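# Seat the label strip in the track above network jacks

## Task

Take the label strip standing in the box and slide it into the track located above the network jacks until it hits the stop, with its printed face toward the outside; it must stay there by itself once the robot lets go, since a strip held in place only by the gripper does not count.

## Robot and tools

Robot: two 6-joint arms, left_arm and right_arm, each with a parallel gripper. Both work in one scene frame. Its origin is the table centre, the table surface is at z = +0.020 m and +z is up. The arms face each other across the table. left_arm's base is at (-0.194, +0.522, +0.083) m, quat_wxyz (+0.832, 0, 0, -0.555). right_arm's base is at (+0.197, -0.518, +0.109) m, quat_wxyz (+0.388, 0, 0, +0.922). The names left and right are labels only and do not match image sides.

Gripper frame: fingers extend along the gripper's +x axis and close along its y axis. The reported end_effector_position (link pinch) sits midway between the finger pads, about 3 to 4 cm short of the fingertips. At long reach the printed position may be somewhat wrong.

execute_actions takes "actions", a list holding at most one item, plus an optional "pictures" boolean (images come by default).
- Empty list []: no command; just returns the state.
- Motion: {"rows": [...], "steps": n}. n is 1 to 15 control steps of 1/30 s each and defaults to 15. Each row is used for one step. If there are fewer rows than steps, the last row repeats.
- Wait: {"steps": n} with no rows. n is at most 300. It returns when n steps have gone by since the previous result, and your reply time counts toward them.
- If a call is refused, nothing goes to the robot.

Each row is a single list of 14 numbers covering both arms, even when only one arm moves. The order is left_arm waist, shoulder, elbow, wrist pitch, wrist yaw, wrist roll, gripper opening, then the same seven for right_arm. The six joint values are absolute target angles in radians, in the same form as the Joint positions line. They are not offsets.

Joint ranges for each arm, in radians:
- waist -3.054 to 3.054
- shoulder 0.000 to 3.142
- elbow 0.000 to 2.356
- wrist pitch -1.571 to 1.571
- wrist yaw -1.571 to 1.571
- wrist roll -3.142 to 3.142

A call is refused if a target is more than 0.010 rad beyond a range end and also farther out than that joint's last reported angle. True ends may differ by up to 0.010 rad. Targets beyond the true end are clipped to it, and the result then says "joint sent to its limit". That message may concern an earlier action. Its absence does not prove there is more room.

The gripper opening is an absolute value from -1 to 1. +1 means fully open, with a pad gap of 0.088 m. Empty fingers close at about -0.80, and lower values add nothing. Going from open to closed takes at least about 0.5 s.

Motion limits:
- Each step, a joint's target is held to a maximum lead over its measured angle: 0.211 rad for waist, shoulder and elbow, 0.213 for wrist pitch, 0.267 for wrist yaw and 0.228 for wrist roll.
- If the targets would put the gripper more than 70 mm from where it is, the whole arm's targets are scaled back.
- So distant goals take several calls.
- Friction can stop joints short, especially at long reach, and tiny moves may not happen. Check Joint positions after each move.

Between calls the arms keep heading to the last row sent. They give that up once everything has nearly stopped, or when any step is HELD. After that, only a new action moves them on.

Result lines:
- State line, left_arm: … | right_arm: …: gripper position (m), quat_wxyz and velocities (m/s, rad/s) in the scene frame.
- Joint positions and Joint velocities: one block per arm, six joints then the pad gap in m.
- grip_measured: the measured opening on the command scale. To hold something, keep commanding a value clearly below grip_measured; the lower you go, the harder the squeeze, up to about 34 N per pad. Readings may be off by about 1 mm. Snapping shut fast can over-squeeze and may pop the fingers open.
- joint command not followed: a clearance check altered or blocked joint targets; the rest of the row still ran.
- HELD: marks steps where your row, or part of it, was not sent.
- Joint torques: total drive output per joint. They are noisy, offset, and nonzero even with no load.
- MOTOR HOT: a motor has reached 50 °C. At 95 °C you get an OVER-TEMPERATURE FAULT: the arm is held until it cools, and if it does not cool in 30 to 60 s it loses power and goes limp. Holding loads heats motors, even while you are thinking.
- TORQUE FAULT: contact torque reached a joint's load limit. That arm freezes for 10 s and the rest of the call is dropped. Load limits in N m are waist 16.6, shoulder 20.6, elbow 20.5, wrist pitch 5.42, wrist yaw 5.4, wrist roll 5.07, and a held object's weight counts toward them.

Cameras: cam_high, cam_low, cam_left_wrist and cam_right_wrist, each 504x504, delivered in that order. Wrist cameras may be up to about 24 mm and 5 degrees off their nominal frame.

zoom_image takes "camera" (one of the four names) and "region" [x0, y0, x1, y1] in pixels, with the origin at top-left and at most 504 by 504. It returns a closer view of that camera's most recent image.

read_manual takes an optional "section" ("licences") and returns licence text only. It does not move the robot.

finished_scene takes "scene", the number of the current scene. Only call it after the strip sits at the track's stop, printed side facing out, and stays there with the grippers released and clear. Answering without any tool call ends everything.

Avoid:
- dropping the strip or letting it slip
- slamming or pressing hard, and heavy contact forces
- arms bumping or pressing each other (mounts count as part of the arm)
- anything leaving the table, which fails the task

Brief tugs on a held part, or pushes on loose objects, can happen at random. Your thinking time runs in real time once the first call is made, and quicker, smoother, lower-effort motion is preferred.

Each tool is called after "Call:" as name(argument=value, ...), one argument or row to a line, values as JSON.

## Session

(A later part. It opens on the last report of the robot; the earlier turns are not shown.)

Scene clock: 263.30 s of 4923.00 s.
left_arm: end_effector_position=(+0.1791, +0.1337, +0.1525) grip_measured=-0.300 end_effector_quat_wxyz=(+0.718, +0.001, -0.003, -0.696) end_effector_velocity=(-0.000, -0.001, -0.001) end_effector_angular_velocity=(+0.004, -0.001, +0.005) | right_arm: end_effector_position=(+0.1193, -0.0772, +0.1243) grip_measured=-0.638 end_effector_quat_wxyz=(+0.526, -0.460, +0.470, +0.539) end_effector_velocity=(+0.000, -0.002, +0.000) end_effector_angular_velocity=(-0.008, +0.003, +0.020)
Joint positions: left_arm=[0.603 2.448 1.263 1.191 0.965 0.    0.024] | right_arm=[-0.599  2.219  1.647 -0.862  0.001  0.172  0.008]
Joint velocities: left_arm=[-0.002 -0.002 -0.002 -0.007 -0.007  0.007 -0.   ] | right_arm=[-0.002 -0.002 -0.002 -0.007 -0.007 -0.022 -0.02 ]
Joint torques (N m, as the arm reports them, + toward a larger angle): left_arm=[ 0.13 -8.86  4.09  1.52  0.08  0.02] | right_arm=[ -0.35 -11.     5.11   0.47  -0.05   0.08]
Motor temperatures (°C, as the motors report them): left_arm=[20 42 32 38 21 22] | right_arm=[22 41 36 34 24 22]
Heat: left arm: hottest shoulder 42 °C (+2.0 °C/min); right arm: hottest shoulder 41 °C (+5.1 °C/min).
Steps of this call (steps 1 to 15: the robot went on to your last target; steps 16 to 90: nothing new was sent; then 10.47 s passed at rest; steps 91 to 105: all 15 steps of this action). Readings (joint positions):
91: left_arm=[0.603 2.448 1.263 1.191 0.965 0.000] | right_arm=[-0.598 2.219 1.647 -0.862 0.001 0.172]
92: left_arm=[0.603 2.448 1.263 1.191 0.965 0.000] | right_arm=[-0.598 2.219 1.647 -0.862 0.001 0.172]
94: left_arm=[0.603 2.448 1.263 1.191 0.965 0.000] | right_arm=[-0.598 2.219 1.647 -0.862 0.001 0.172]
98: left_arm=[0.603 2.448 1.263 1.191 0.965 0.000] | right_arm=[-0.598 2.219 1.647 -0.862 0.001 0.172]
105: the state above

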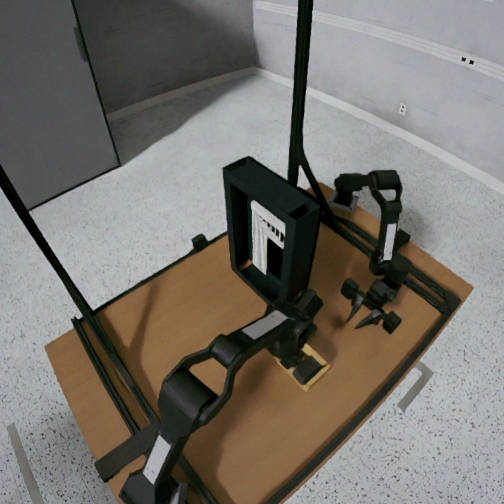

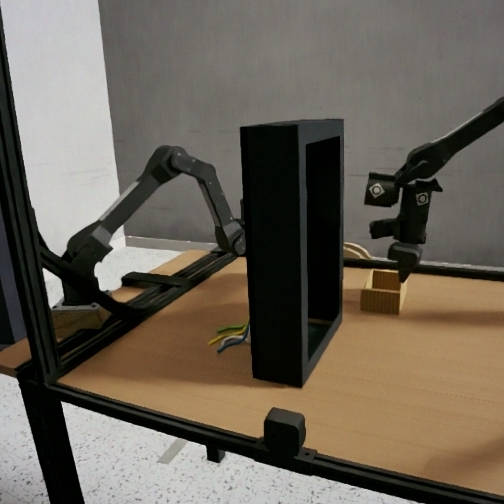

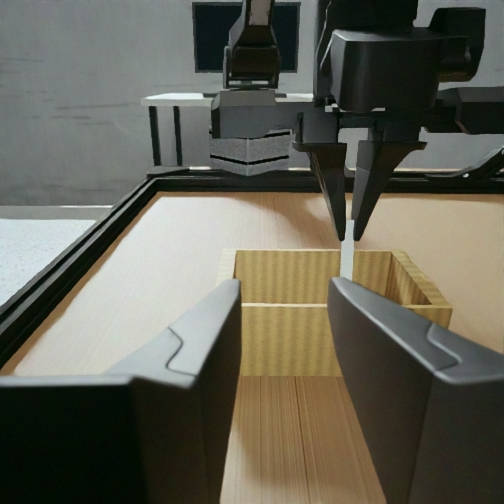

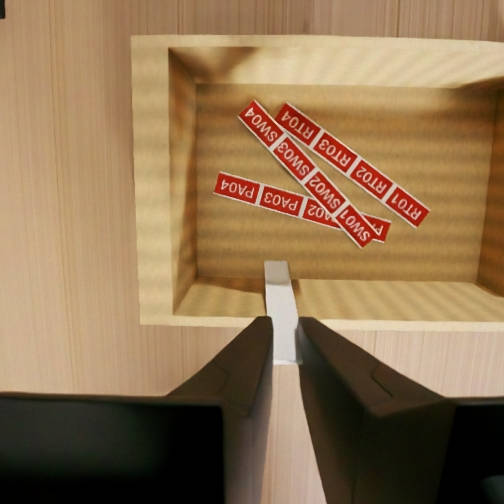

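Call:
execute_actions(
  actions=[],
)

Scene clock: 265.00 s of 4923.00 s.
left_arm: end_effector_position=(+0.1791, +0.1337, +0.1525) grip_measured=-0.300 end_effector_quat_wxyz=(+0.718, +0.001, -0.003, -0.696) end_effector_velocity=(-0.000, -0.001, -0.001) end_effector_angular_velocity=(+0.004, +0.014, +0.005) | right_arm: end_effector_position=(+0.1193, -0.0773, +0.1242) grip_measured=-0.635 end_effector_quat_wxyz=(+0.526, -0.461, +0.471, +0.538) end_effector_velocity=(+0.003, -0.003, +0.001) end_effector_angular_velocity=(-0.018, +0.001, +0.015)
Joint positions: left_arm=[0.603 2.448 1.263 1.191 0.965 0.    0.024] | right_arm=[-0.599  2.219  1.646 -0.862  0.001  0.172  0.008]
Joint velocities: left_arm=[-0.002 -0.002 -0.002 -0.007 -0.007 -0.007  0.   ] | right_arm=[-0.007 -0.002  0.002 -0.022 -0.007 -0.022 -0.   ]
Joint torques (N m, as the arm reports them, + toward a larger angle): left_arm=[ 0.25 -8.92  4.18  1.51  0.07  0.04] | right_arm=[ -0.33 -11.04   5.1    0.47  -0.05   0.08]
Motor temperatures (°C, as the motors report them): left_arm=[20 42 32 38 21 22] | right_arm=[22 41 36 34 24 22]
Heat: left arm: hottest shoulder 42 °C (+2.0 °C/min); right arm: hottest shoulder 41 °C (+5.0 °C/min).
Steps of this call (steps 1 to 15: the robot went on to your last target; steps 16 to 51: nothing new was sent). Readings (joint positions):
1: left_arm=[0.603 2.448 1.263 1.191 0.965 0.000] | right_arm=[-0.599 2.219 1.647 -0.862 0.001 0.172]
2: left_arm=[0.603 2.448 1.263 1.191 0.965 0.000] | right_arm=[-0.599 2.219 1.647 -0.862 0.001 0.172]
4: left_arm=[0.603 2.448 1.263 1.191 0.965 0.000] | right_arm=[-0.599 2.219 1.647 -0.862 0.001 0.172]
8: left_arm=[0.603 2.448 1.263 1.191 0.965 0.000] | right_arm=[-0.599 2.219 1.647 -0.862 0.001 0.172]
51: the state above
All arms were judged still, so your last target was given up. Only a new action makes them travel on or press farther. Fingers that are still opening or closing keep moving.

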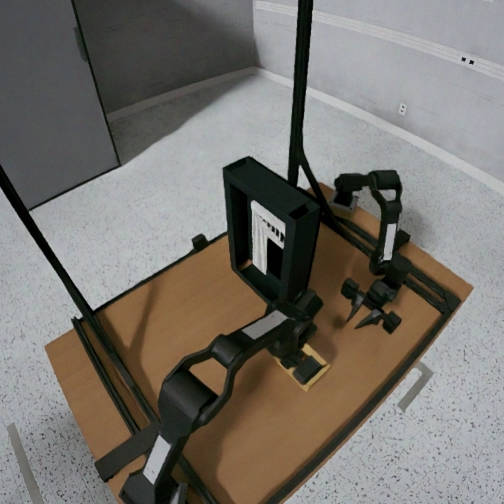

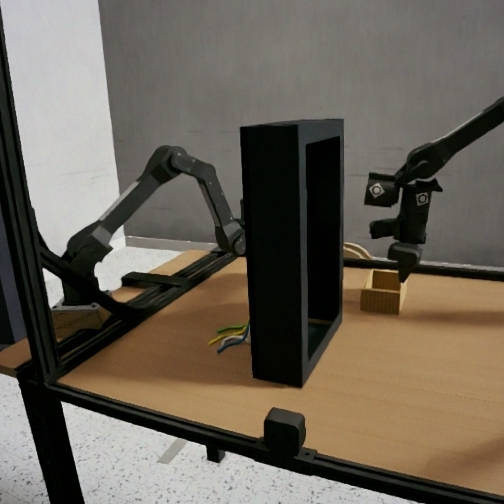

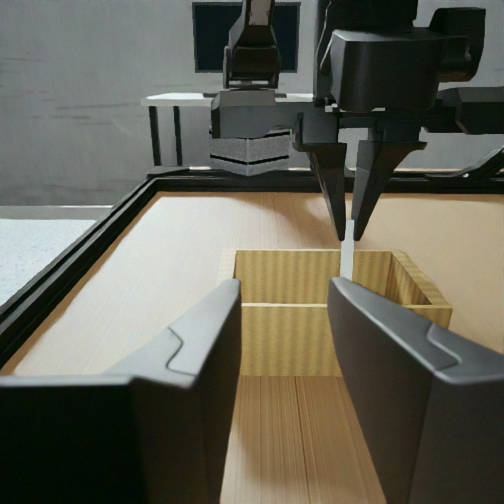

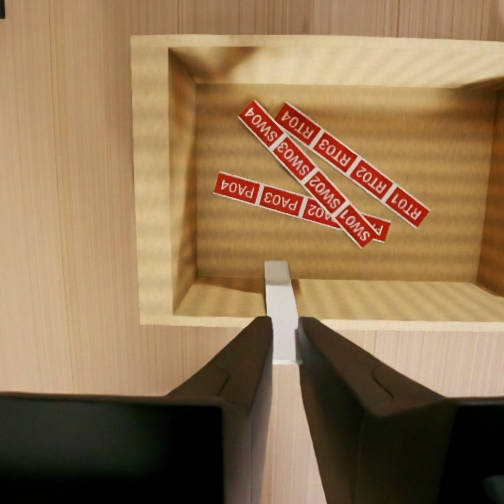

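Call:
execute_actions(
  actions=[
    {"rows": [[0.604,2.449,1.265,1.191,0.967,0,-0.3,-0.6,2.205,1.66,-0.862,0,0.175,-0.88],[0.604,2.449,1.265,1.191,0.967,0,-0.3,-0.6,2.196,1.667,-0.866,0,0.175,-0.88],[0.604,2.449,1.265,1.191,0.967,0,-0.3,-0.6,2.192,1.676,-0.875,0,0.175,-0.88],[0.604,2.449,1.265,1.191,0.967,0,-0.3,-0.6,2.187,1.687,-0.888,0,0.175,-0.88],[0.604,2.449,1.265,1.191,0.967,0,-0.3,-0.6,2.182,1.699,-0.903,0,0.175,-0.88],[0.604,2.449,1.265,1.191,0.967,0,-0.3,-0.6,2.177,1.712,-0.92,0,0.175,-0.88],[0.604,2.449,1.265,1.191,0.967,0,-0.3,-0.6,2.172,1.725,-0.937,0,0.175,-0.88],[0.604,2.449,1.265,1.191,0.967,0,-0.3,-0.6,2.167,1.738,-0.954,0,0.175,-0.88],[0.604,2.449,1.265,1.191,0.967,0,-0.3,-0.6,2.163,1.752,-0.971,0,0.175,-0.88],[0.604,2.449,1.265,1.191,0.967,0,-0.3,-0.6,2.159,1.766,-0.988,0,0.175,-0.88],[0.604,2.449,1.265,1.191,0.967,0,-0.3,-0.6,2.155,1.78,-1.004,0,0.18,-0.88],[0.604,2.449,1.265,1.191,0.967,0,-0.3,-0.6,2.152,1.794,-1.019,0,0.195,-0.88],[0.604,2.449,1.265,1.191,0.967,0,-0.3,-0.6,2.149,1.808,-1.033,0,0.22,-0.88],[0.604,2.449,1.265,1.191,0.967,0,-0.3,-0.602,2.147,1.822,-1.045,0,0.26,-0.88],[0.604,2.449,1.265,1.191,0.967,0,-0.3,-0.605,2.145,1.836,-1.055,0,0.31,-0.88]], "steps": 15},
  ],
  pictures=false,
)

Call:
execute_actions(
  actions=[
    {"rows": [[0.604,2.449,1.265,1.191,0.967,0,-0.3,-0.61,2.144,1.85,-1.063,0,0.37,-0.88],[0.604,2.449,1.265,1.191,0.967,0,-0.3,-0.618,2.143,1.864,-1.07,0,0.44,-0.88],[0.604,2.449,1.265,1.191,0.967,0,-0.3,-0.628,2.142,1.878,-1.076,0,0.51,-0.88],[0.604,2.449,1.265,1.191,0.967,0,-0.3,-0.64,2.141,1.892,-1.081,0,0.58,-0.88],[0.604,2.449,1.265,1.191,0.967,0,-0.3,-0.652,2.14,1.906,-1.085,0,0.65,-0.88],[0.604,2.449,1.265,1.191,0.967,0,-0.3,-0.665,2.14,1.92,-1.088,0,0.72,-0.88],[0.604,2.449,1.265,1.191,0.967,0,-0.3,-0.678,2.14,1.933,-1.09,0,0.79,-0.88],[0.604,2.449,1.265,1.191,0.967,0,-0.3,-0.691,2.14,1.946,-1.092,0,0.86,-0.88],[0.604,2.449,1.265,1.191,0.967,0,-0.3,-0.703,2.14,1.958,-1.094,0,0.93,-0.88],[0.604,2.449,1.265,1.191,0.967,0,-0.3,-0.714,2.14,1.969,-1.095,0,1.0,-0.88],[0.604,2.449,1.265,1.191,0.967,0,-0.3,-0.724,2.14,1.978,-1.096,0,1.07,-0.88],[0.604,2.449,1.265,1.191,0.967,0,-0.3,-0.732,2.14,1.986,-1.096,0,1.14,-0.88],[0.604,2.449,1.265,1.191,0.967,0,-0.3,-0.738,2.14,1.992,-1.096,0,1.21,-0.88],[0.604,2.449,1.265,1.191,0.967,0,-0.3,-0.742,2.14,1.996,-1.096,0,1.28,-0.88],[0.604,2.449,1.265,1.191,0.967,0,-0.3,-0.744,2.14,1.997,-1.096,0,3.14,-0.88]], "steps": 15},
  ],
  pictures=false,
)

Call:
execute_actions(
  actions=[
    {"steps": 38},
  ],
)

Scene clock: 303.30 s of 4923.00 s.
left_arm: end_effector_position=(+0.1792, +0.1338, +0.1523) grip_measured=-0.300 end_effector_quat_wxyz=(+0.718, +0.001, -0.003, -0.696) end_effector_velocity=(+0.002, -0.001, -0.005) end_effector_angular_velocity=(+0.015, +0.015, +0.020) | right_arm: end_effector_position=(+0.1183, -0.0689, +0.1788) grip_measured=-0.634 end_effector_quat_wxyz=(+0.545, -0.435, +0.480, +0.533) end_effector_velocity=(-0.005, +0.029, +0.162) end_effector_angular_velocity=(+0.133, +0.190, -0.933)
Joint positions: left_arm=[0.603 2.448 1.264 1.191 0.966 0.    0.024] | right_arm=[-0.6    2.174  1.791 -1.021  0.     0.232  0.008]
Joint velocities: left_arm=[-0.002  0.002 -0.002 -0.022 -0.022  0.007 -0.   ] | right_arm=[-0.002 -0.12   0.432 -0.388 -0.007  0.945  0.001]
Joint torques (N m, as the arm reports them, + toward a larger angle): left_arm=[ 0.13 -8.95  4.07  1.52  0.08  0.06] | right_arm=[ -0.37 -13.53   6.41   0.35  -0.05   0.1 ]
Motor temperatures (°C, as the motors report them): left_arm=[20 45 31 37 21 22] | right_arm=[22 44 36 33 24 22]
Heat: left arm: hottest shoulder 45 °C (+5.0 °C/min); right arm: hottest shoulder 44 °C (+4.0 °C/min).
Steps of this call (steps 1 to 1134: nothing new was sent; steps 1135 to 1149: all 15 steps of this action). Readings (joint positions):
1135: left_arm=[0.603 2.448 1.264 1.191 0.966 0.000] | right_arm=[-0.600 2.221 1.646 -0.862 0.000 0.173]
1136: left_arm=[0.603 2.448 1.264 1.191 0.966 0.000] | right_arm=[-0.600 2.221 1.647 -0.862 0.000 0.173]
1138: left_arm=[0.603 2.448 1.264 1.191 0.966 0.000] | right_arm=[-0.600 2.221 1.655 -0.869 0.000 0.173]
1142: left_arm=[0.603 2.448 1.264 1.191 0.966 0.000] | right_arm=[-0.600 2.212 1.692 -0.917 0.000 0.173]
1149: the state above

Scene clock: 303.80 s of 4923.00 s.
left_arm: end_effector_position=(+0.1792, +0.1338, +0.1523) grip_measured=-0.300 end_effector_quat_wxyz=(+0.718, +0.001, -0.003, -0.696) end_effector_velocity=(-0.000, -0.001, -0.003) end_effector_angular_velocity=(+0.012, +0.026, +0.005) | right_arm: end_effector_position=(+0.1791, -0.0365, +0.2355) grip_measured=-0.635 end_effector_quat_wxyz=(+0.701, -0.061, +0.661, +0.262) end_effector_velocity=(+0.107, +0.033, +0.066) end_effector_angular_velocity=(+0.159, +0.559, -2.099)
Joint positions: left_arm=[0.603 2.448 1.264 1.191 0.966 0.    0.024] | right_arm=[-0.736  2.162  1.974 -1.092  0.001  1.142  0.008]
Joint velocities: left_arm=[-0.002 -0.002 -0.002 -0.022 -0.007 -0.007 -0.   ] | right_arm=[-0.222 -0.027  0.173 -0.022  0.007  1.956 -0.   ]
Joint torques (N m, as the arm reports them, + toward a larger angle): left_arm=[ 0.16 -8.9   4.09  1.48  0.06  0.06] | right_arm=[  0.63 -13.82   6.58   0.46   0.01   0.08]
Motor temperatures (°C, as the motors report them): left_arm=[20 45 31 37 21 22] | right_arm=[22 44 36 33 24 22]
Heat: left arm: hottest shoulder 45 °C (+5.1 °C/min); right arm: hottest shoulder 44 °C (+4.1 °C/min).
Steps of this call (steps 1 to 15: all 15 steps of this action). Readings (joint positions):
1: left_arm=[0.603 2.448 1.264 1.191 0.966 0.000] | right_arm=[-0.600 2.170 1.805 -1.033 0.000 0.268]
2: left_arm=[0.603 2.448 1.264 1.191 0.966 0.000] | right_arm=[-0.601 2.168 1.819 -1.044 0.001 0.314]
4: left_arm=[0.603 2.448 1.264 1.191 0.966 0.000] | right_arm=[-0.608 2.166 1.846 -1.060 0.001 0.428]
8: left_arm=[0.603 2.448 1.264 1.191 0.966 0.000] | right_arm=[-0.649 2.166 1.900 -1.081 0.001 0.685]
15: the state above

Scene clock: 305.07 s of 4923.00 s.
left_arm: end_effector_position=(+0.1792, +0.1338, +0.1521) grip_measured=-0.300 end_effector_quat_wxyz=(+0.718, +0.001, -0.003, -0.696) end_effector_velocity=(+0.002, -0.000, -0.003) end_effector_angular_velocity=(+0.006, +0.018, +0.020) | right_arm: end_effector_position=(+0.1845, -0.0347, +0.2399) grip_measured=-0.635 end_effector_quat_wxyz=(+0.427, +0.560, +0.578, -0.411) end_effector_velocity=(+0.000, +0.002, +0.002) end_effector_angular_velocity=(+0.012, +0.018, -0.035)
Joint positions: left_arm=[0.603 2.449 1.264 1.191 0.966 0.    0.024] | right_arm=[-0.747  2.16   1.985 -1.094  0.001  3.134  0.008]
Joint velocities: left_arm=[-0.002  0.002 -0.002 -0.007 -0.022 -0.007 -0.   ] | right_arm=[-0.002 -0.002  0.002  0.007 -0.007  0.037 -0.   ]
Joint torques (N m, as the arm reports them, + toward a larger angle): left_arm=[ 0.14 -8.84  4.12  1.47  0.04  0.04] | right_arm=[  0.18 -13.65   6.75   0.48  -0.03   0.08]
Motor temperatures (°C, as the motors report them): left_arm=[20 45 31 37 21 22] | right_arm=[22 44 36 33 24 22]
Heat: left arm: hottest shoulder 45 °C (+5.1 °C/min); right arm: hottest shoulder 44 °C (+3.0 °C/min).
Steps of this call (steps 1 to 38: the robot went on to your last target). Readings (joint positions):
1: left_arm=[0.603 2.448 1.264 1.191 0.966 0.000] | right_arm=[-0.742 2.162 1.978 -1.092 0.001 1.207]
2: left_arm=[0.603 2.448 1.264 1.191 0.966 0.000] | right_arm=[-0.745 2.161 1.982 -1.092 0.001 1.272]
4: left_arm=[0.603 2.448 1.264 1.191 0.966 0.000] | right_arm=[-0.747 2.161 1.984 -1.093 0.001 1.403]
8: left_arm=[0.603 2.448 1.264 1.191 0.966 0.000] | right_arm=[-0.747 2.161 1.985 -1.094 0.001 1.663]
38: the state above

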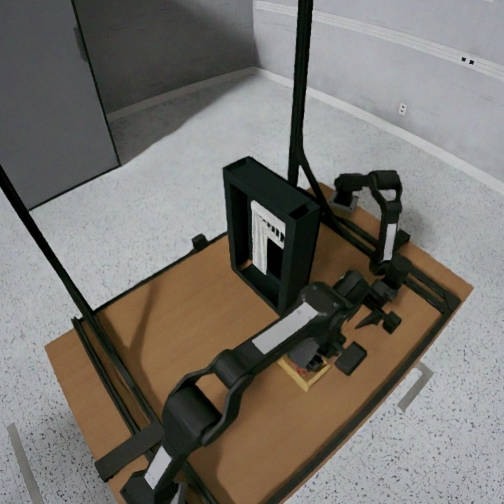

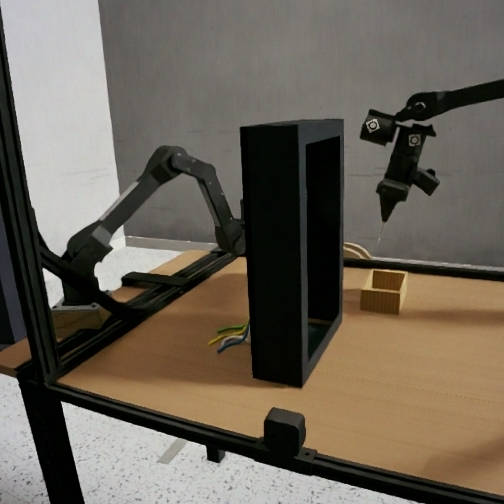

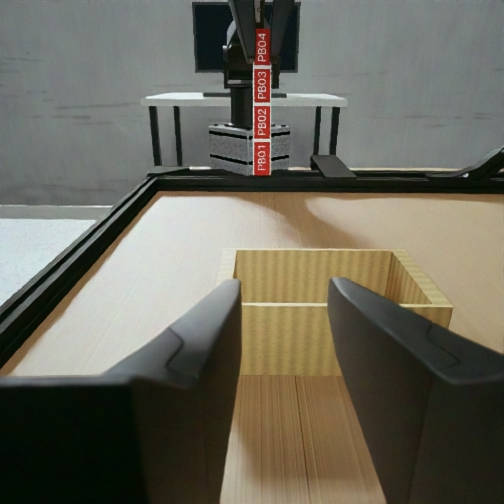

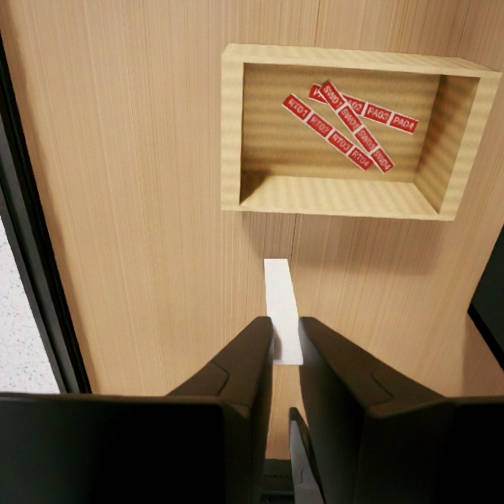

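Call:
execute_actions(
  actions=[
    {"rows": [[0.595,2.453,1.285,1.178,0.958,0,-0.3,-0.747,2.165,1.987,-1.094,0,3.14,-0.88],[0.58,2.46,1.32,1.153,0.943,0,-0.3,-0.747,2.165,1.987,-1.094,0,3.14,-0.88],[0.56,2.472,1.365,1.12,0.922,0,-0.3,-0.747,2.165,1.987,-1.094,0,3.14,-0.88],[0.538,2.487,1.415,1.085,0.9,0,-0.3,-0.747,2.165,1.987,-1.094,0,3.14,-0.88],[0.515,2.503,1.468,1.048,0.876,0,-0.3,-0.747,2.165,1.987,-1.094,0,3.14,-0.88],[0.493,2.521,1.52,1.013,0.853,0,-0.3,-0.747,2.165,1.987,-1.094,0,3.14,-0.88],[0.473,2.538,1.567,0.981,0.833,0,-0.3,-0.747,2.165,1.987,-1.094,0,3.14,-0.88],[0.458,2.553,1.603,0.957,0.818,0,-0.3,-0.747,2.165,1.987,-1.094,0,3.14,-0.88],[0.449,2.563,1.625,0.943,0.809,0,-0.3,-0.747,2.165,1.987,-1.094,0,3.14,-0.88],[0.445,2.567,1.633,0.937,0.805,0,-0.3,-0.747,2.165,1.987,-1.094,0,3.14,-0.88]], "steps": 15},
  ],
  pictures=false,
)

Call:
execute_actions(
  actions=[
    {"steps": 8},
  ],
)

Call:
zoom_image(
  camera="cam_low",
  region=[335, 190, 415, 270],
)

Scene clock: 325.80 s of 4923.00 s.
left_arm: end_effector_position=(+0.1762, +0.0325, +0.1814) grip_measured=-0.300 end_effector_quat_wxyz=(+0.711, +0.000, -0.012, -0.703) end_effector_velocity=(+0.020, -0.007, -0.040) end_effector_angular_velocity=(+0.076, +0.123, +0.092) | right_arm: end_effector_position=(+0.1842, -0.0345, +0.2422) grip_measured=-0.635 end_effector_quat_wxyz=(+0.425, +0.562, +0.579, -0.411) end_effector_velocity=(+0.000, -0.005, -0.001) end_effector_angular_velocity=(-0.022, -0.000, +0.021)
Joint positions: left_arm=[ 0.432  2.539  1.617  0.946  0.816 -0.     0.024] | right_arm=[-0.747  2.157  1.987 -1.095  0.001  3.138  0.008]
Joint velocities: left_arm=[-0.002  0.076  0.056 -0.095 -0.095 -0.037 -0.   ] | right_arm=[-0.002 -0.002 -0.002 -0.022 -0.007 -0.022 -0.001]
Joint torques (N m, as the arm reports them, + toward a larger angle): left_arm=[ 1.22 -8.15  5.91  1.4  -0.22  0.05] | right_arm=[ -0.07 -10.29   5.5    0.64  -0.03   0.07]
Motor temperatures (°C, as the motors report them): left_arm=[20 46 31 37 21 22] | right_arm=[22 49 37 33 24 22]
Heat: left arm: hottest shoulder 46 °C (+4.0 °C/min); right arm: hottest shoulder 49 °C (+8.1 °C/min).
Steps of this call (steps 1 to 30: the robot went on to your last target; steps 31 to 607: nothing new was sent; steps 608 to 622: all 15 steps of this action). Readings (joint positions):
608: left_arm=[0.603 2.449 1.265 1.190 0.966 0.000] | right_arm=[-0.747 2.157 1.987 -1.095 0.001 3.138]
609: left_arm=[0.602 2.449 1.271 1.182 0.965 -0.000] | right_arm=[-0.747 2.157 1.987 -1.095 0.001 3.138]
611: left_arm=[0.589 2.457 1.313 1.143 0.943 -0.000] | right_arm=[-0.747 2.157 1.987 -1.095 0.001 3.138]
615: left_arm=[0.518 2.502 1.487 1.029 0.865 -0.000] | right_arm=[-0.747 2.157 1.987 -1.095 0.001 3.138]
622: the state above

Scene clock: 326.07 s of 4923.00 s.
left_arm: end_effector_position=(+0.1838, +0.0373, +0.1736) grip_measured=-0.300 end_effector_quat_wxyz=(+0.718, +0.000, -0.003, -0.696) end_effector_velocity=(+0.000, -0.001, -0.004) end_effector_angular_velocity=(+0.014, +0.038, +0.005) | right_arm: end_effector_position=(+0.1842, -0.0345, +0.2422) grip_measured=-0.635 end_effector_quat_wxyz=(+0.425, +0.562, +0.579, -0.411) end_effector_velocity=(+0.005, -0.002, -0.000) end_effector_angular_velocity=(-0.007, -0.009, -0.003)
Joint positions: left_arm=[0.446 2.552 1.619 0.938 0.81  0.    0.024] | right_arm=[-0.747  2.157  1.987 -1.095  0.001  3.138  0.008]
Joint velocities: left_arm=[-0.002  0.002  0.002 -0.022 -0.007 -0.022  0.   ] | right_arm=[-0.007 -0.002 -0.002 -0.007  0.007 -0.007  0.   ]
Joint torques (N m, as the arm reports them, + toward a larger angle): left_arm=[-0.01 -8.89  6.1   1.45 -0.1   0.02] | right_arm=[ -0.09 -10.3    5.51   0.64  -0.04   0.07]
Motor temperatures (°C, as the motors report them): left_arm=[20 46 31 37 21 22] | right_arm=[22 49 37 33 24 22]
Heat: left arm: hottest shoulder 46 °C (+4.0 °C/min); right arm: hottest shoulder 49 °C (+8.0 °C/min).
Steps of this call (steps 1 to 8: the robot went on to your last target). Readings (joint positions):
1: left_arm=[0.434 2.542 1.618 0.943 0.814 0.000] | right_arm=[-0.747 2.157 1.987 -1.095 0.001 3.138]
2: left_arm=[0.435 2.545 1.619 0.941 0.813 0.000] | right_arm=[-0.747 2.157 1.987 -1.095 0.001 3.138]
4: left_arm=[0.441 2.549 1.619 0.939 0.811 0.000] | right_arm=[-0.747 2.157 1.987 -1.095 0.001 3.138]
8: the state above

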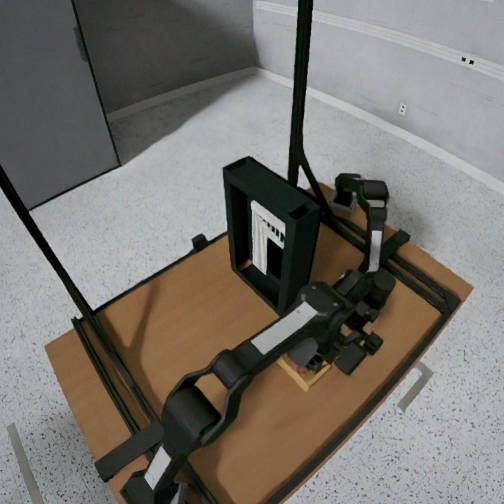

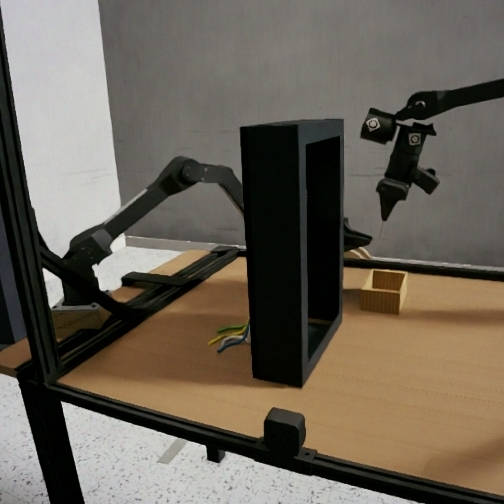

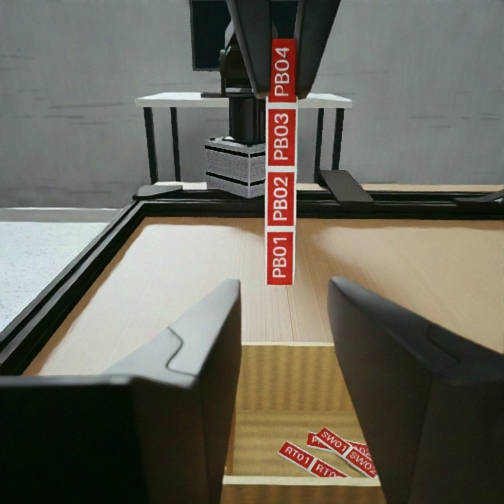

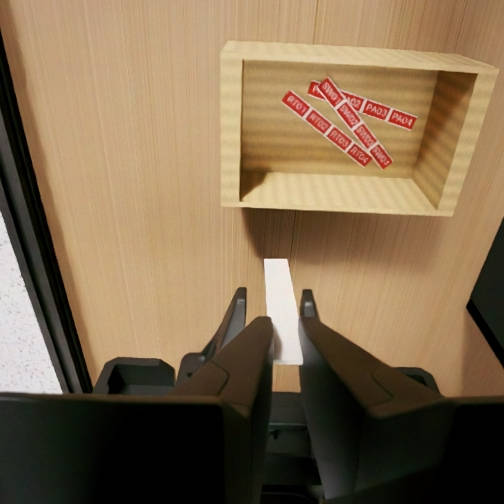

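Region (335, 190, 415, 270) of cam_low's 504x504 image, scaled by 6.300, with more detail than that image has.

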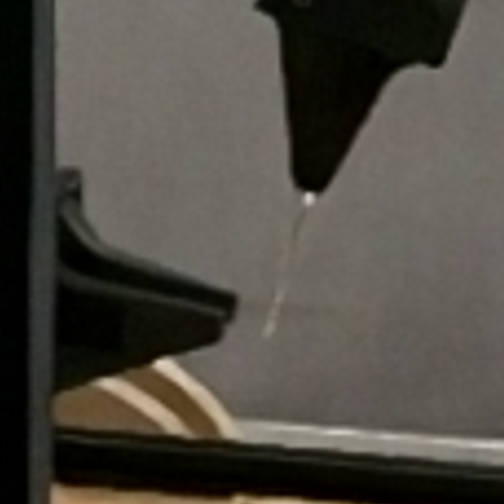

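Call:
execute_actions(
  actions=[
    {"rows": [[0.441,2.567,1.642,0.931,0.802,0,-0.3,-0.747,2.165,1.987,-1.094,0,3.14,-0.88],[0.438,2.568,1.652,0.923,0.799,0,-0.3,-0.747,2.165,1.987,-1.094,0,3.14,-0.88],[0.435,2.57,1.663,0.914,0.796,0,-0.3,-0.747,2.165,1.987,-1.094,0,3.14,-0.88],[0.432,2.573,1.675,0.905,0.793,0,-0.3,-0.747,2.165,1.987,-1.094,0,3.14,-0.88],[0.428,2.577,1.687,0.897,0.789,0,-0.3,-0.747,2.165,1.987,-1.094,0,3.14,-0.88],[0.424,2.581,1.699,0.889,0.785,0,-0.3,-0.747,2.165,1.987,-1.094,0,3.14,-0.88],[0.42,2.586,1.711,0.881,0.781,0,-0.3,-0.747,2.165,1.987,-1.094,0,3.14,-0.88],[0.417,2.59,1.722,0.874,0.778,0,-0.3,-0.747,2.165,1.987,-1.094,0,3.14,-0.88],[0.414,2.594,1.732,0.867,0.775,0,-0.3,-0.747,2.165,1.987,-1.094,0,3.14,-0.88],[0.412,2.598,1.74,0.861,0.773,0,-0.3,-0.747,2.165,1.987,-1.094,0,3.14,-0.88],[0.41,2.6,1.745,0.858,0.771,0,-0.35,-0.747,2.165,1.987,-1.094,0,3.14,-0.88]], "steps": 15},
  ],
  pictures=false,
)

Call:
execute_actions(
  actions=[
    {"steps": 8},
  ],
)

Call:
zoom_image(
  camera="cam_low",
  region=[335, 190, 415, 270],
)

Scene clock: 346.10 s of 4923.00 s.
left_arm: end_effector_position=(+0.1831, +0.0125, +0.1873) grip_measured=-0.342 end_effector_quat_wxyz=(+0.716, +0.000, -0.008, -0.698) end_effector_velocity=(-0.005, -0.011, -0.021) end_effector_angular_velocity=(+0.042, +0.052, -0.000) | right_arm: end_effector_position=(+0.1842, -0.0344, +0.2408) grip_measured=-0.635 end_effector_quat_wxyz=(+0.425, +0.562, +0.578, -0.412) end_effector_velocity=(+0.002, -0.002, -0.000) end_effector_angular_velocity=(-0.007, -0.014, +0.016)
Joint positions: left_arm=[0.41  2.577 1.73  0.863 0.778 0.    0.022] | right_arm=[-0.747  2.159  1.987 -1.095  0.001  3.138  0.008]
Joint velocities: left_arm=[-0.022  0.037  0.027 -0.051 -0.022 -0.007 -0.004] | right_arm=[-0.002 -0.002 -0.002 -0.007  0.007 -0.022 -0.   ]
Joint torques (N m, as the arm reports them, + toward a larger angle): left_arm=[ 0.14 -8.69  6.03  1.38 -0.16  0.05] | right_arm=[ -0.09 -10.58   5.55   0.64  -0.03   0.05]
Motor temperatures (°C, as the motors report them): left_arm=[20 47 33 37 21 22] | right_arm=[22 47 37 33 24 22]
Heat: left arm: hottest shoulder 47 °C (+3.0 °C/min); right arm: hottest shoulder 47 °C (+5.0 °C/min).
Steps of this call (steps 1 to 30: the robot went on to your last target; steps 31 to 586: nothing new was sent; steps 587 to 601: all 15 steps of this action). Readings (joint positions):
587: left_arm=[0.446 2.555 1.624 0.937 0.809 0.000] | right_arm=[-0.747 2.159 1.987 -1.095 0.001 3.138]
588: left_arm=[0.445 2.555 1.627 0.934 0.808 0.000] | right_arm=[-0.747 2.159 1.987 -1.095 0.001 3.138]
590: left_arm=[0.443 2.556 1.639 0.922 0.804 -0.000] | right_arm=[-0.747 2.159 1.987 -1.095 0.001 3.138]
594: left_arm=[0.430 2.563 1.682 0.894 0.791 -0.000] | right_arm=[-0.747 2.159 1.987 -1.095 0.001 3.138]
601: the state above

Scene clock: 346.37 s of 4923.00 s.
left_arm: end_effector_position=(+0.1832, +0.0123, +0.1837) grip_measured=-0.349 end_effector_quat_wxyz=(+0.717, +0.000, -0.004, -0.697) end_effector_velocity=(+0.000, -0.001, +0.001) end_effector_angular_velocity=(+0.001, +0.009, +0.005) | right_arm: end_effector_position=(+0.1842, -0.0344, +0.2408) grip_measured=-0.635 end_effector_quat_wxyz=(+0.425, +0.562, +0.578, -0.412) end_effector_velocity=(+0.000, -0.002, -0.002) end_effector_angular_velocity=(-0.012, +0.009, -0.007)
Joint positions: left_arm=[0.41  2.583 1.732 0.86  0.776 0.    0.022] | right_arm=[-0.747  2.159  1.987 -1.095  0.001  3.138  0.008]
Joint velocities: left_arm=[-0.002 -0.002  0.002 -0.007 -0.007 -0.007 -0.   ] | right_arm=[-0.002  0.002 -0.002 -0.007 -0.007  0.007  0.   ]
Joint torques (N m, as the arm reports them, + toward a larger angle): left_arm=[ 0.23 -8.95  6.41  1.48 -0.09  0.01] | right_arm=[ -0.08 -10.58   5.53   0.63  -0.04   0.06]
Motor temperatures (°C, as the motors report them): left_arm=[20 47 33 37 21 22] | right_arm=[22 47 37 33 24 22]
Heat: left arm: hottest shoulder 47 °C (+3.0 °C/min); right arm: hottest shoulder 47 °C (+5.1 °C/min).
Steps of this call (steps 1 to 8: the robot went on to your last target). Readings (joint positions):
1: left_arm=[0.410 2.578 1.731 0.862 0.777 0.000] | right_arm=[-0.747 2.159 1.987 -1.095 0.001 3.138]
2: left_arm=[0.410 2.579 1.732 0.861 0.777 0.000] | right_arm=[-0.747 2.159 1.987 -1.095 0.001 3.138]
4: left_arm=[0.410 2.581 1.732 0.860 0.776 0.000] | right_arm=[-0.747 2.159 1.987 -1.095 0.001 3.138]
8: the state above

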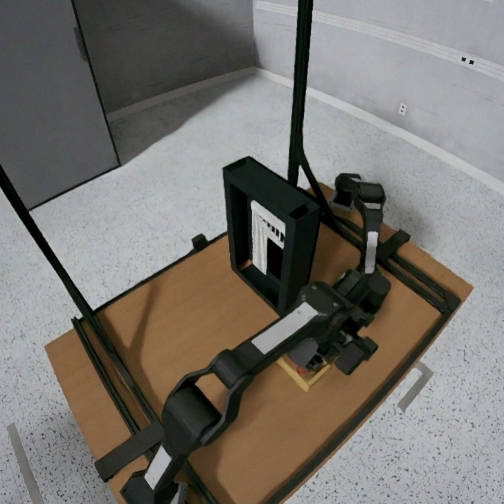

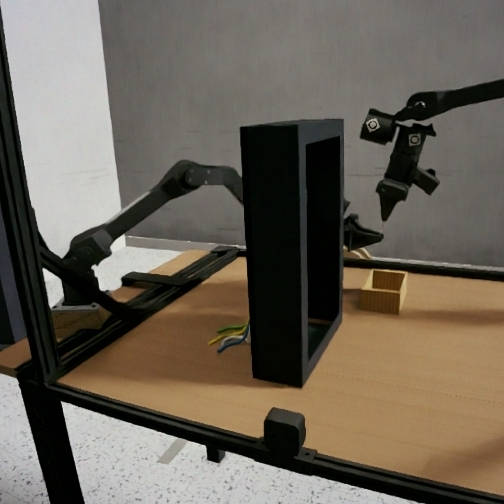

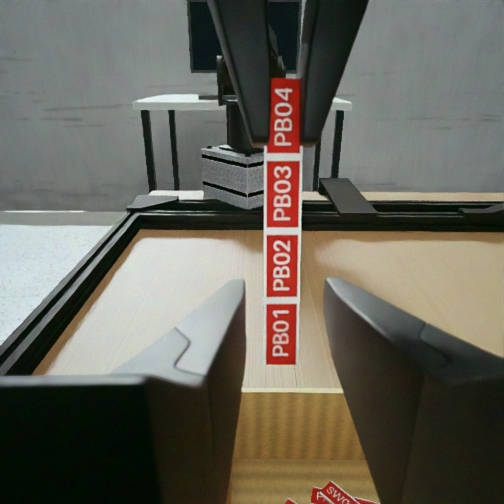

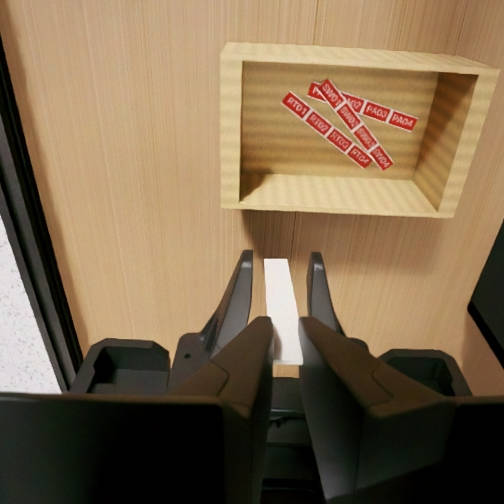

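Region (335, 190, 415, 270) of cam_low's 504x504 image, scaled by 6.300, with more detail than that image has.

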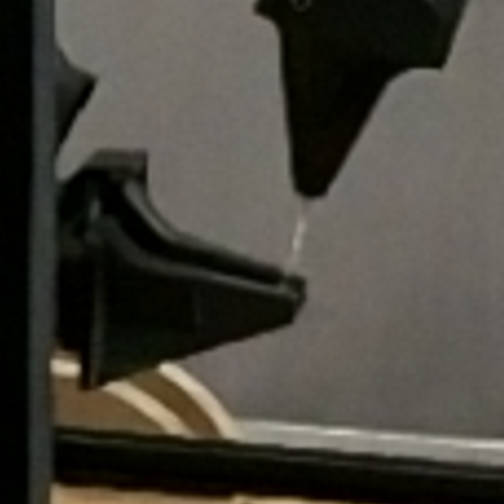

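Call:
execute_actions(
  actions=[
    {"rows": [[0.41,2.59,1.735,0.859,0.767,0,-0.4,-0.747,2.16,1.987,-1.094,0,3.14,-0.88],[0.41,2.586,1.733,0.859,0.763,0,-0.45,-0.747,2.16,1.987,-1.094,0,3.14,-0.88],[0.41,2.586,1.733,0.859,0.763,0,-0.5,-0.747,2.16,1.987,-1.094,0,3.14,-0.88],[0.41,2.586,1.733,0.859,0.763,0,-0.53,-0.747,2.16,1.987,-1.094,0,3.14,-0.88]], "steps": 15},
  ],
)

Call:
zoom_image(
  camera="cam_left_wrist",
  region=[235, 250, 335, 380],
)

Scene clock: 353.03 s of 4923.00 s.
left_arm: end_effector_position=(+0.1847, +0.0121, +0.1837) grip_measured=-0.529 end_effector_quat_wxyz=(+0.720, +0.000, -0.005, -0.694) end_effector_velocity=(-0.000, -0.001, -0.001) end_effector_angular_velocity=(+0.005, +0.013, +0.005) | right_arm: end_effector_position=(+0.1842, -0.0345, +0.2405) grip_measured=-0.635 end_effector_quat_wxyz=(+0.426, +0.561, +0.578, -0.412) end_effector_velocity=(+0.002, -0.002, -0.000) end_effector_angular_velocity=(-0.007, -0.005, -0.012)
Joint positions: left_arm=[0.41  2.584 1.733 0.86  0.768 0.    0.013] | right_arm=[-0.747  2.16   1.986 -1.095  0.001  3.138  0.008]
Joint velocities: left_arm=[-0.002 -0.002 -0.002 -0.007 -0.007 -0.007 -0.   ] | right_arm=[-0.002 -0.002 -0.002 -0.007  0.007  0.007 -0.   ]
Joint torques (N m, as the arm reports them, + toward a larger angle): left_arm=[  0.31 -10.48   5.05   1.54  -0.11   0.  ] | right_arm=[ -0.1  -11.28   5.52   0.64  -0.04   0.06]
Motor temperatures (°C, as the motors report them): left_arm=[20 47 33 37 21 22] | right_arm=[22 47 37 33 24 22]
Heat: left arm: hottest shoulder 47 °C (+3.0 °C/min); right arm: hottest shoulder 47 °C (+4.0 °C/min).
Steps of this call (steps 1 to 15: the robot went on to your last target; steps 16 to 185: nothing new was sent; steps 186 to 200: all 15 steps of this action). Readings (joint positions):
186: left_arm=[0.410 2.584 1.733 0.860 0.776 0.000] | right_arm=[-0.747 2.160 1.986 -1.095 0.001 3.138]
187: left_arm=[0.410 2.584 1.733 0.860 0.774 0.000] | right_arm=[-0.747 2.160 1.986 -1.095 0.001 3.138]
189: left_arm=[0.410 2.584 1.733 0.860 0.770 0.000] | right_arm=[-0.747 2.160 1.986 -1.095 0.001 3.138]
193: left_arm=[0.410 2.584 1.733 0.860 0.769 0.000] | right_arm=[-0.747 2.160 1.986 -1.095 0.001 3.138]
200: the state above

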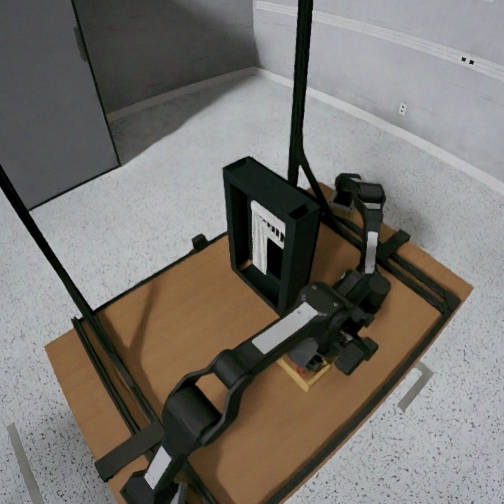

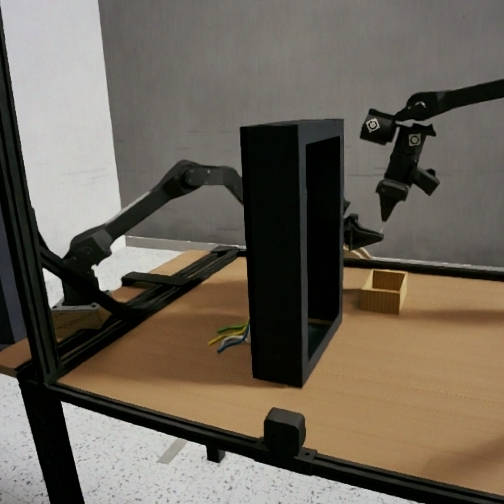

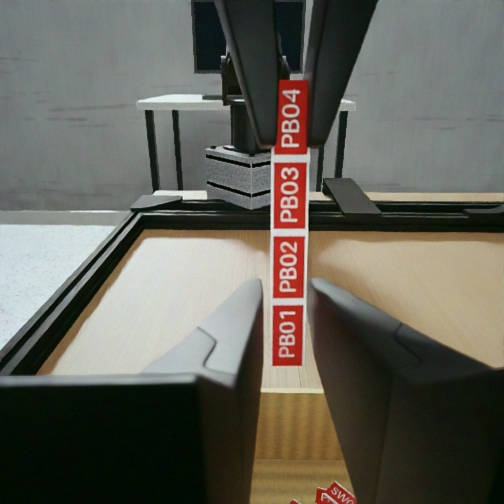

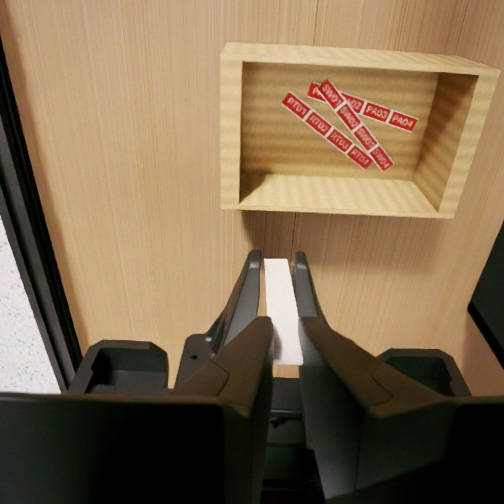

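Region (235, 250, 335, 380) of cam_left_wrist's 504x504 image, scaled by 3.877, with more detail than that image has; it fills the left 388 columns of this view, and the rest is white.

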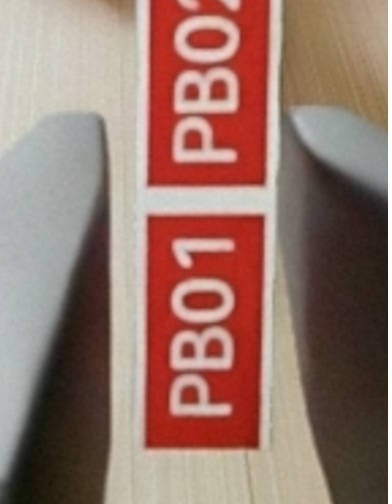

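Centred well. Close left, then release right.

Call:
execute_actions(
  actions=[
    {"rows": [[0.41,2.586,1.733,0.859,0.767,0,-0.56,-0.747,2.16,1.987,-1.094,0,3.14,-0.88],[0.41,2.586,1.733,0.859,0.767,0,-0.58,-0.747,2.16,1.987,-1.094,0,3.14,-0.88],[0.41,2.586,1.733,0.859,0.767,0,-0.6,-0.747,2.16,1.987,-1.094,0,3.14,-0.88],[0.41,2.586,1.733,0.859,0.767,0,-0.62,-0.747,2.16,1.987,-1.094,0,3.14,-0.88],[0.41,2.586,1.733,0.859,0.767,0,-0.64,-0.747,2.16,1.987,-1.094,0,3.14,-0.88],[0.41,2.586,1.733,0.859,0.767,0,-0.67,-0.747,2.16,1.987,-1.094,0,3.14,-0.88],[0.41,2.586,1.733,0.859,0.767,0,-0.71,-0.747,2.16,1.987,-1.094,0,3.14,-0.88],[0.41,2.586,1.733,0.859,0.767,0,-0.76,-0.747,2.16,1.987,-1.094,0,3.14,-0.88],[0.41,2.586,1.733,0.859,0.767,0,-0.82,-0.747,2.16,1.987,-1.094,0,3.14,-0.88],[0.41,2.586,1.733,0.859,0.767,0,-0.9,-0.747,2.16,1.987,-1.094,0,3.14,-0.88]], "steps": 15},
  ],
  pictures=false,
)

Scene clock: 364.73 s of 4923.00 s.
left_arm: end_effector_position=(+0.1845, +0.0120, +0.1835) grip_measured=-0.634 end_effector_quat_wxyz=(+0.720, +0.000, -0.005, -0.694) end_effector_velocity=(-0.003, -0.001, -0.001) end_effector_angular_velocity=(+0.005, -0.002, -0.010) | right_arm: end_effector_position=(+0.1843, -0.0344, +0.2404) grip_measured=-0.640 end_effector_quat_wxyz=(+0.425, +0.562, +0.578, -0.412) end_effector_velocity=(+0.005, -0.002, -0.000) end_effector_angular_velocity=(-0.007, -0.005, -0.017)
Joint positions: left_arm=[0.409 2.584 1.733 0.86  0.768 0.001 0.008] | right_arm=[-0.747  2.16   1.986 -1.094  0.001  3.138  0.008]
Joint velocities: left_arm=[-0.002 -0.002 -0.002 -0.007  0.007  0.007 -0.   ] | right_arm=[-0.007 -0.002 -0.002 -0.007  0.007  0.007  0.   ]
Joint torques (N m, as the arm reports them, + toward a larger angle): left_arm=[  0.14 -10.53   5.11   1.53  -0.02   0.01] | right_arm=[ -0.05 -11.29   5.6    0.63  -0.05   0.04]
Motor temperatures (°C, as the motors report them): left_arm=[20 49 33 37 21 22] | right_arm=[22 47 37 33 24 22]
Heat: left arm: hottest shoulder 49 °C (+4.0 °C/min); right arm: hottest shoulder 47 °C (+3.0 °C/min).
Steps of this call (steps 1 to 15: the robot went on to your last target; steps 16 to 336: nothing new was sent; steps 337 to 351: all 15 steps of this action). Readings (joint positions):
337: left_arm=[0.410 2.584 1.733 0.860 0.768 0.000] | right_arm=[-0.747 2.160 1.986 -1.094 0.001 3.138]
338: left_arm=[0.410 2.584 1.733 0.860 0.768 0.000] | right_arm=[-0.747 2.160 1.986 -1.094 0.001 3.138]
340: left_arm=[0.410 2.584 1.733 0.860 0.768 0.000] | right_arm=[-0.747 2.160 1.986 -1.094 0.001 3.138]
344: left_arm=[0.409 2.584 1.733 0.860 0.768 0.000] | right_arm=[-0.747 2.160 1.986 -1.094 0.001 3.138]
351: the state above

Call:
execute_actions(
  actions=[
    {"rows": [[0.41,2.586,1.733,0.859,0.767,0,-0.9,-0.747,2.16,1.987,-1.094,0,3.14,-0.6],[0.41,2.586,1.733,0.859,0.767,0,-0.9,-0.747,2.16,1.987,-1.094,0,3.14,-0.5],[0.41,2.586,1.733,0.859,0.767,0,-0.9,-0.747,2.16,1.987,-1.094,0,3.14,-0.3]], "steps": 10},
  ],
)

Scene clock: 370.27 s of 4923.00 s.
left_arm: end_effector_position=(+0.1843, +0.0118, +0.1833) grip_measured=-0.630 end_effector_quat_wxyz=(+0.719, +0.000, -0.005, -0.695) end_effector_velocity=(+0.003, +0.001, +0.001) end_effector_angular_velocity=(+0.001, +0.009, +0.010) | right_arm: end_effector_position=(+0.1844, -0.0344, +0.2402) grip_measured=-0.320 end_effector_quat_wxyz=(+0.425, +0.561, +0.578, -0.413) end_effector_velocity=(+0.000, -0.002, -0.000) end_effector_angular_velocity=(-0.007, +0.005, +0.007)
Joint positions: left_arm=[0.409 2.584 1.733 0.86  0.768 0.001 0.008] | right_arm=[-0.747  2.161  1.986 -1.094 -0.     3.139  0.023]
Joint velocities: left_arm=[ 0.002 -0.002  0.002 -0.007 -0.007 -0.007 -0.021] | right_arm=[-0.002 -0.002 -0.002 -0.007 -0.007 -0.007  0.01 ]
Joint torques (N m, as the arm reports them, + toward a larger angle): left_arm=[  0.12 -10.53   5.15   1.54   0.    -0.03] | right_arm=[ -0.05 -11.3    5.59   0.62   0.     0.04]
Motor temperatures (°C, as the motors report them): left_arm=[20 50 33 37 21 22] | right_arm=[22 48 37 33 24 22]
Heat: left arm: hottest shoulder 50 °C (+5.0 °C/min); right arm: hottest shoulder 48 °C (+2.0 °C/min). Fold the left arm in close to its base before you think long.
MOTOR HOT: a motor of the left arm reached 50 °C. Now the hottest motor of the left arm, joint 2 (shoulder), reports 50 °C. The temperature limit of the motors' drives, at which the controller stops that arm, is 95 °C. To cool a motor, set the load down, stop pushing, or move to a pose that needs little force.
Steps of this call (steps 1 to 15: the robot went on to your last target; steps 16 to 156: nothing new was sent; steps 157 to 166: all 10 steps of this action). Readings (joint positions):
157: left_arm=[0.409 2.584 1.733 0.860 0.768 0.001] | right_arm=[-0.747 2.161 1.986 -1.094 -0.001 3.139]
158: left_arm=[0.409 2.584 1.733 0.860 0.768 0.001] | right_arm=[-0.747 2.161 1.986 -1.094 -0.000 3.139]
160: left_arm=[0.409 2.584 1.733 0.860 0.768 0.001] | right_arm=[-0.747 2.161 1.986 -1.094 -0.000 3.139]
164: left_arm=[0.409 2.584 1.733 0.860 0.768 0.001] | right_arm=[-0.747 2.161 1.986 -1.094 -0.000 3.139]
166: the state above

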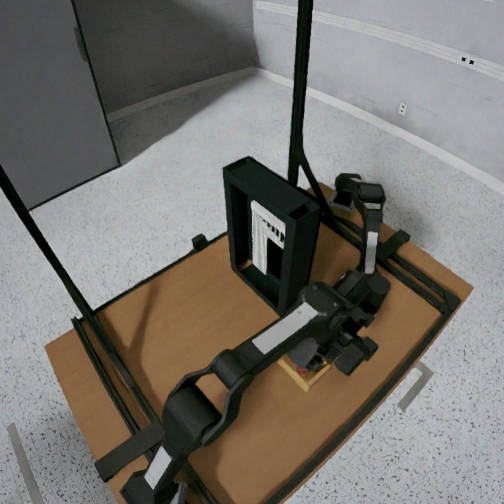

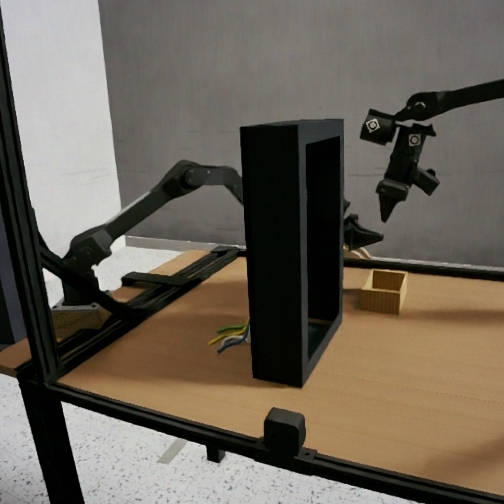

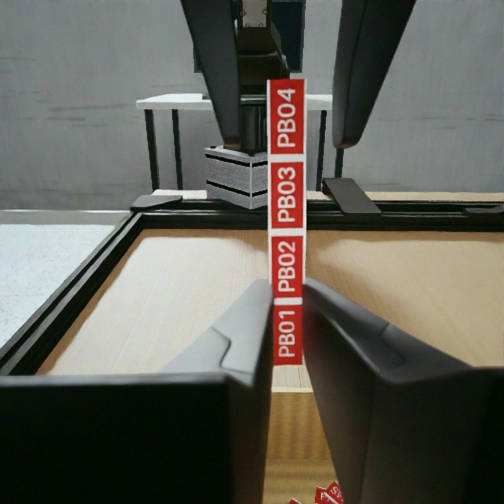

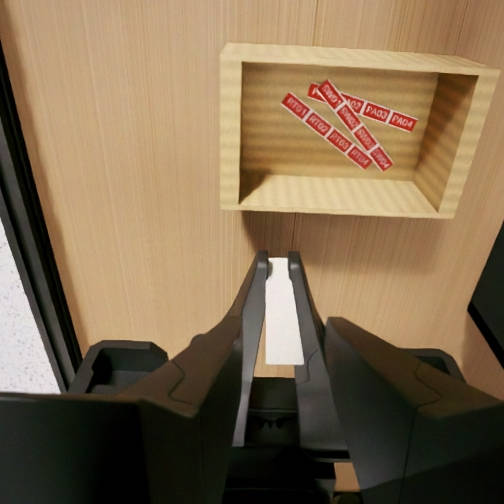

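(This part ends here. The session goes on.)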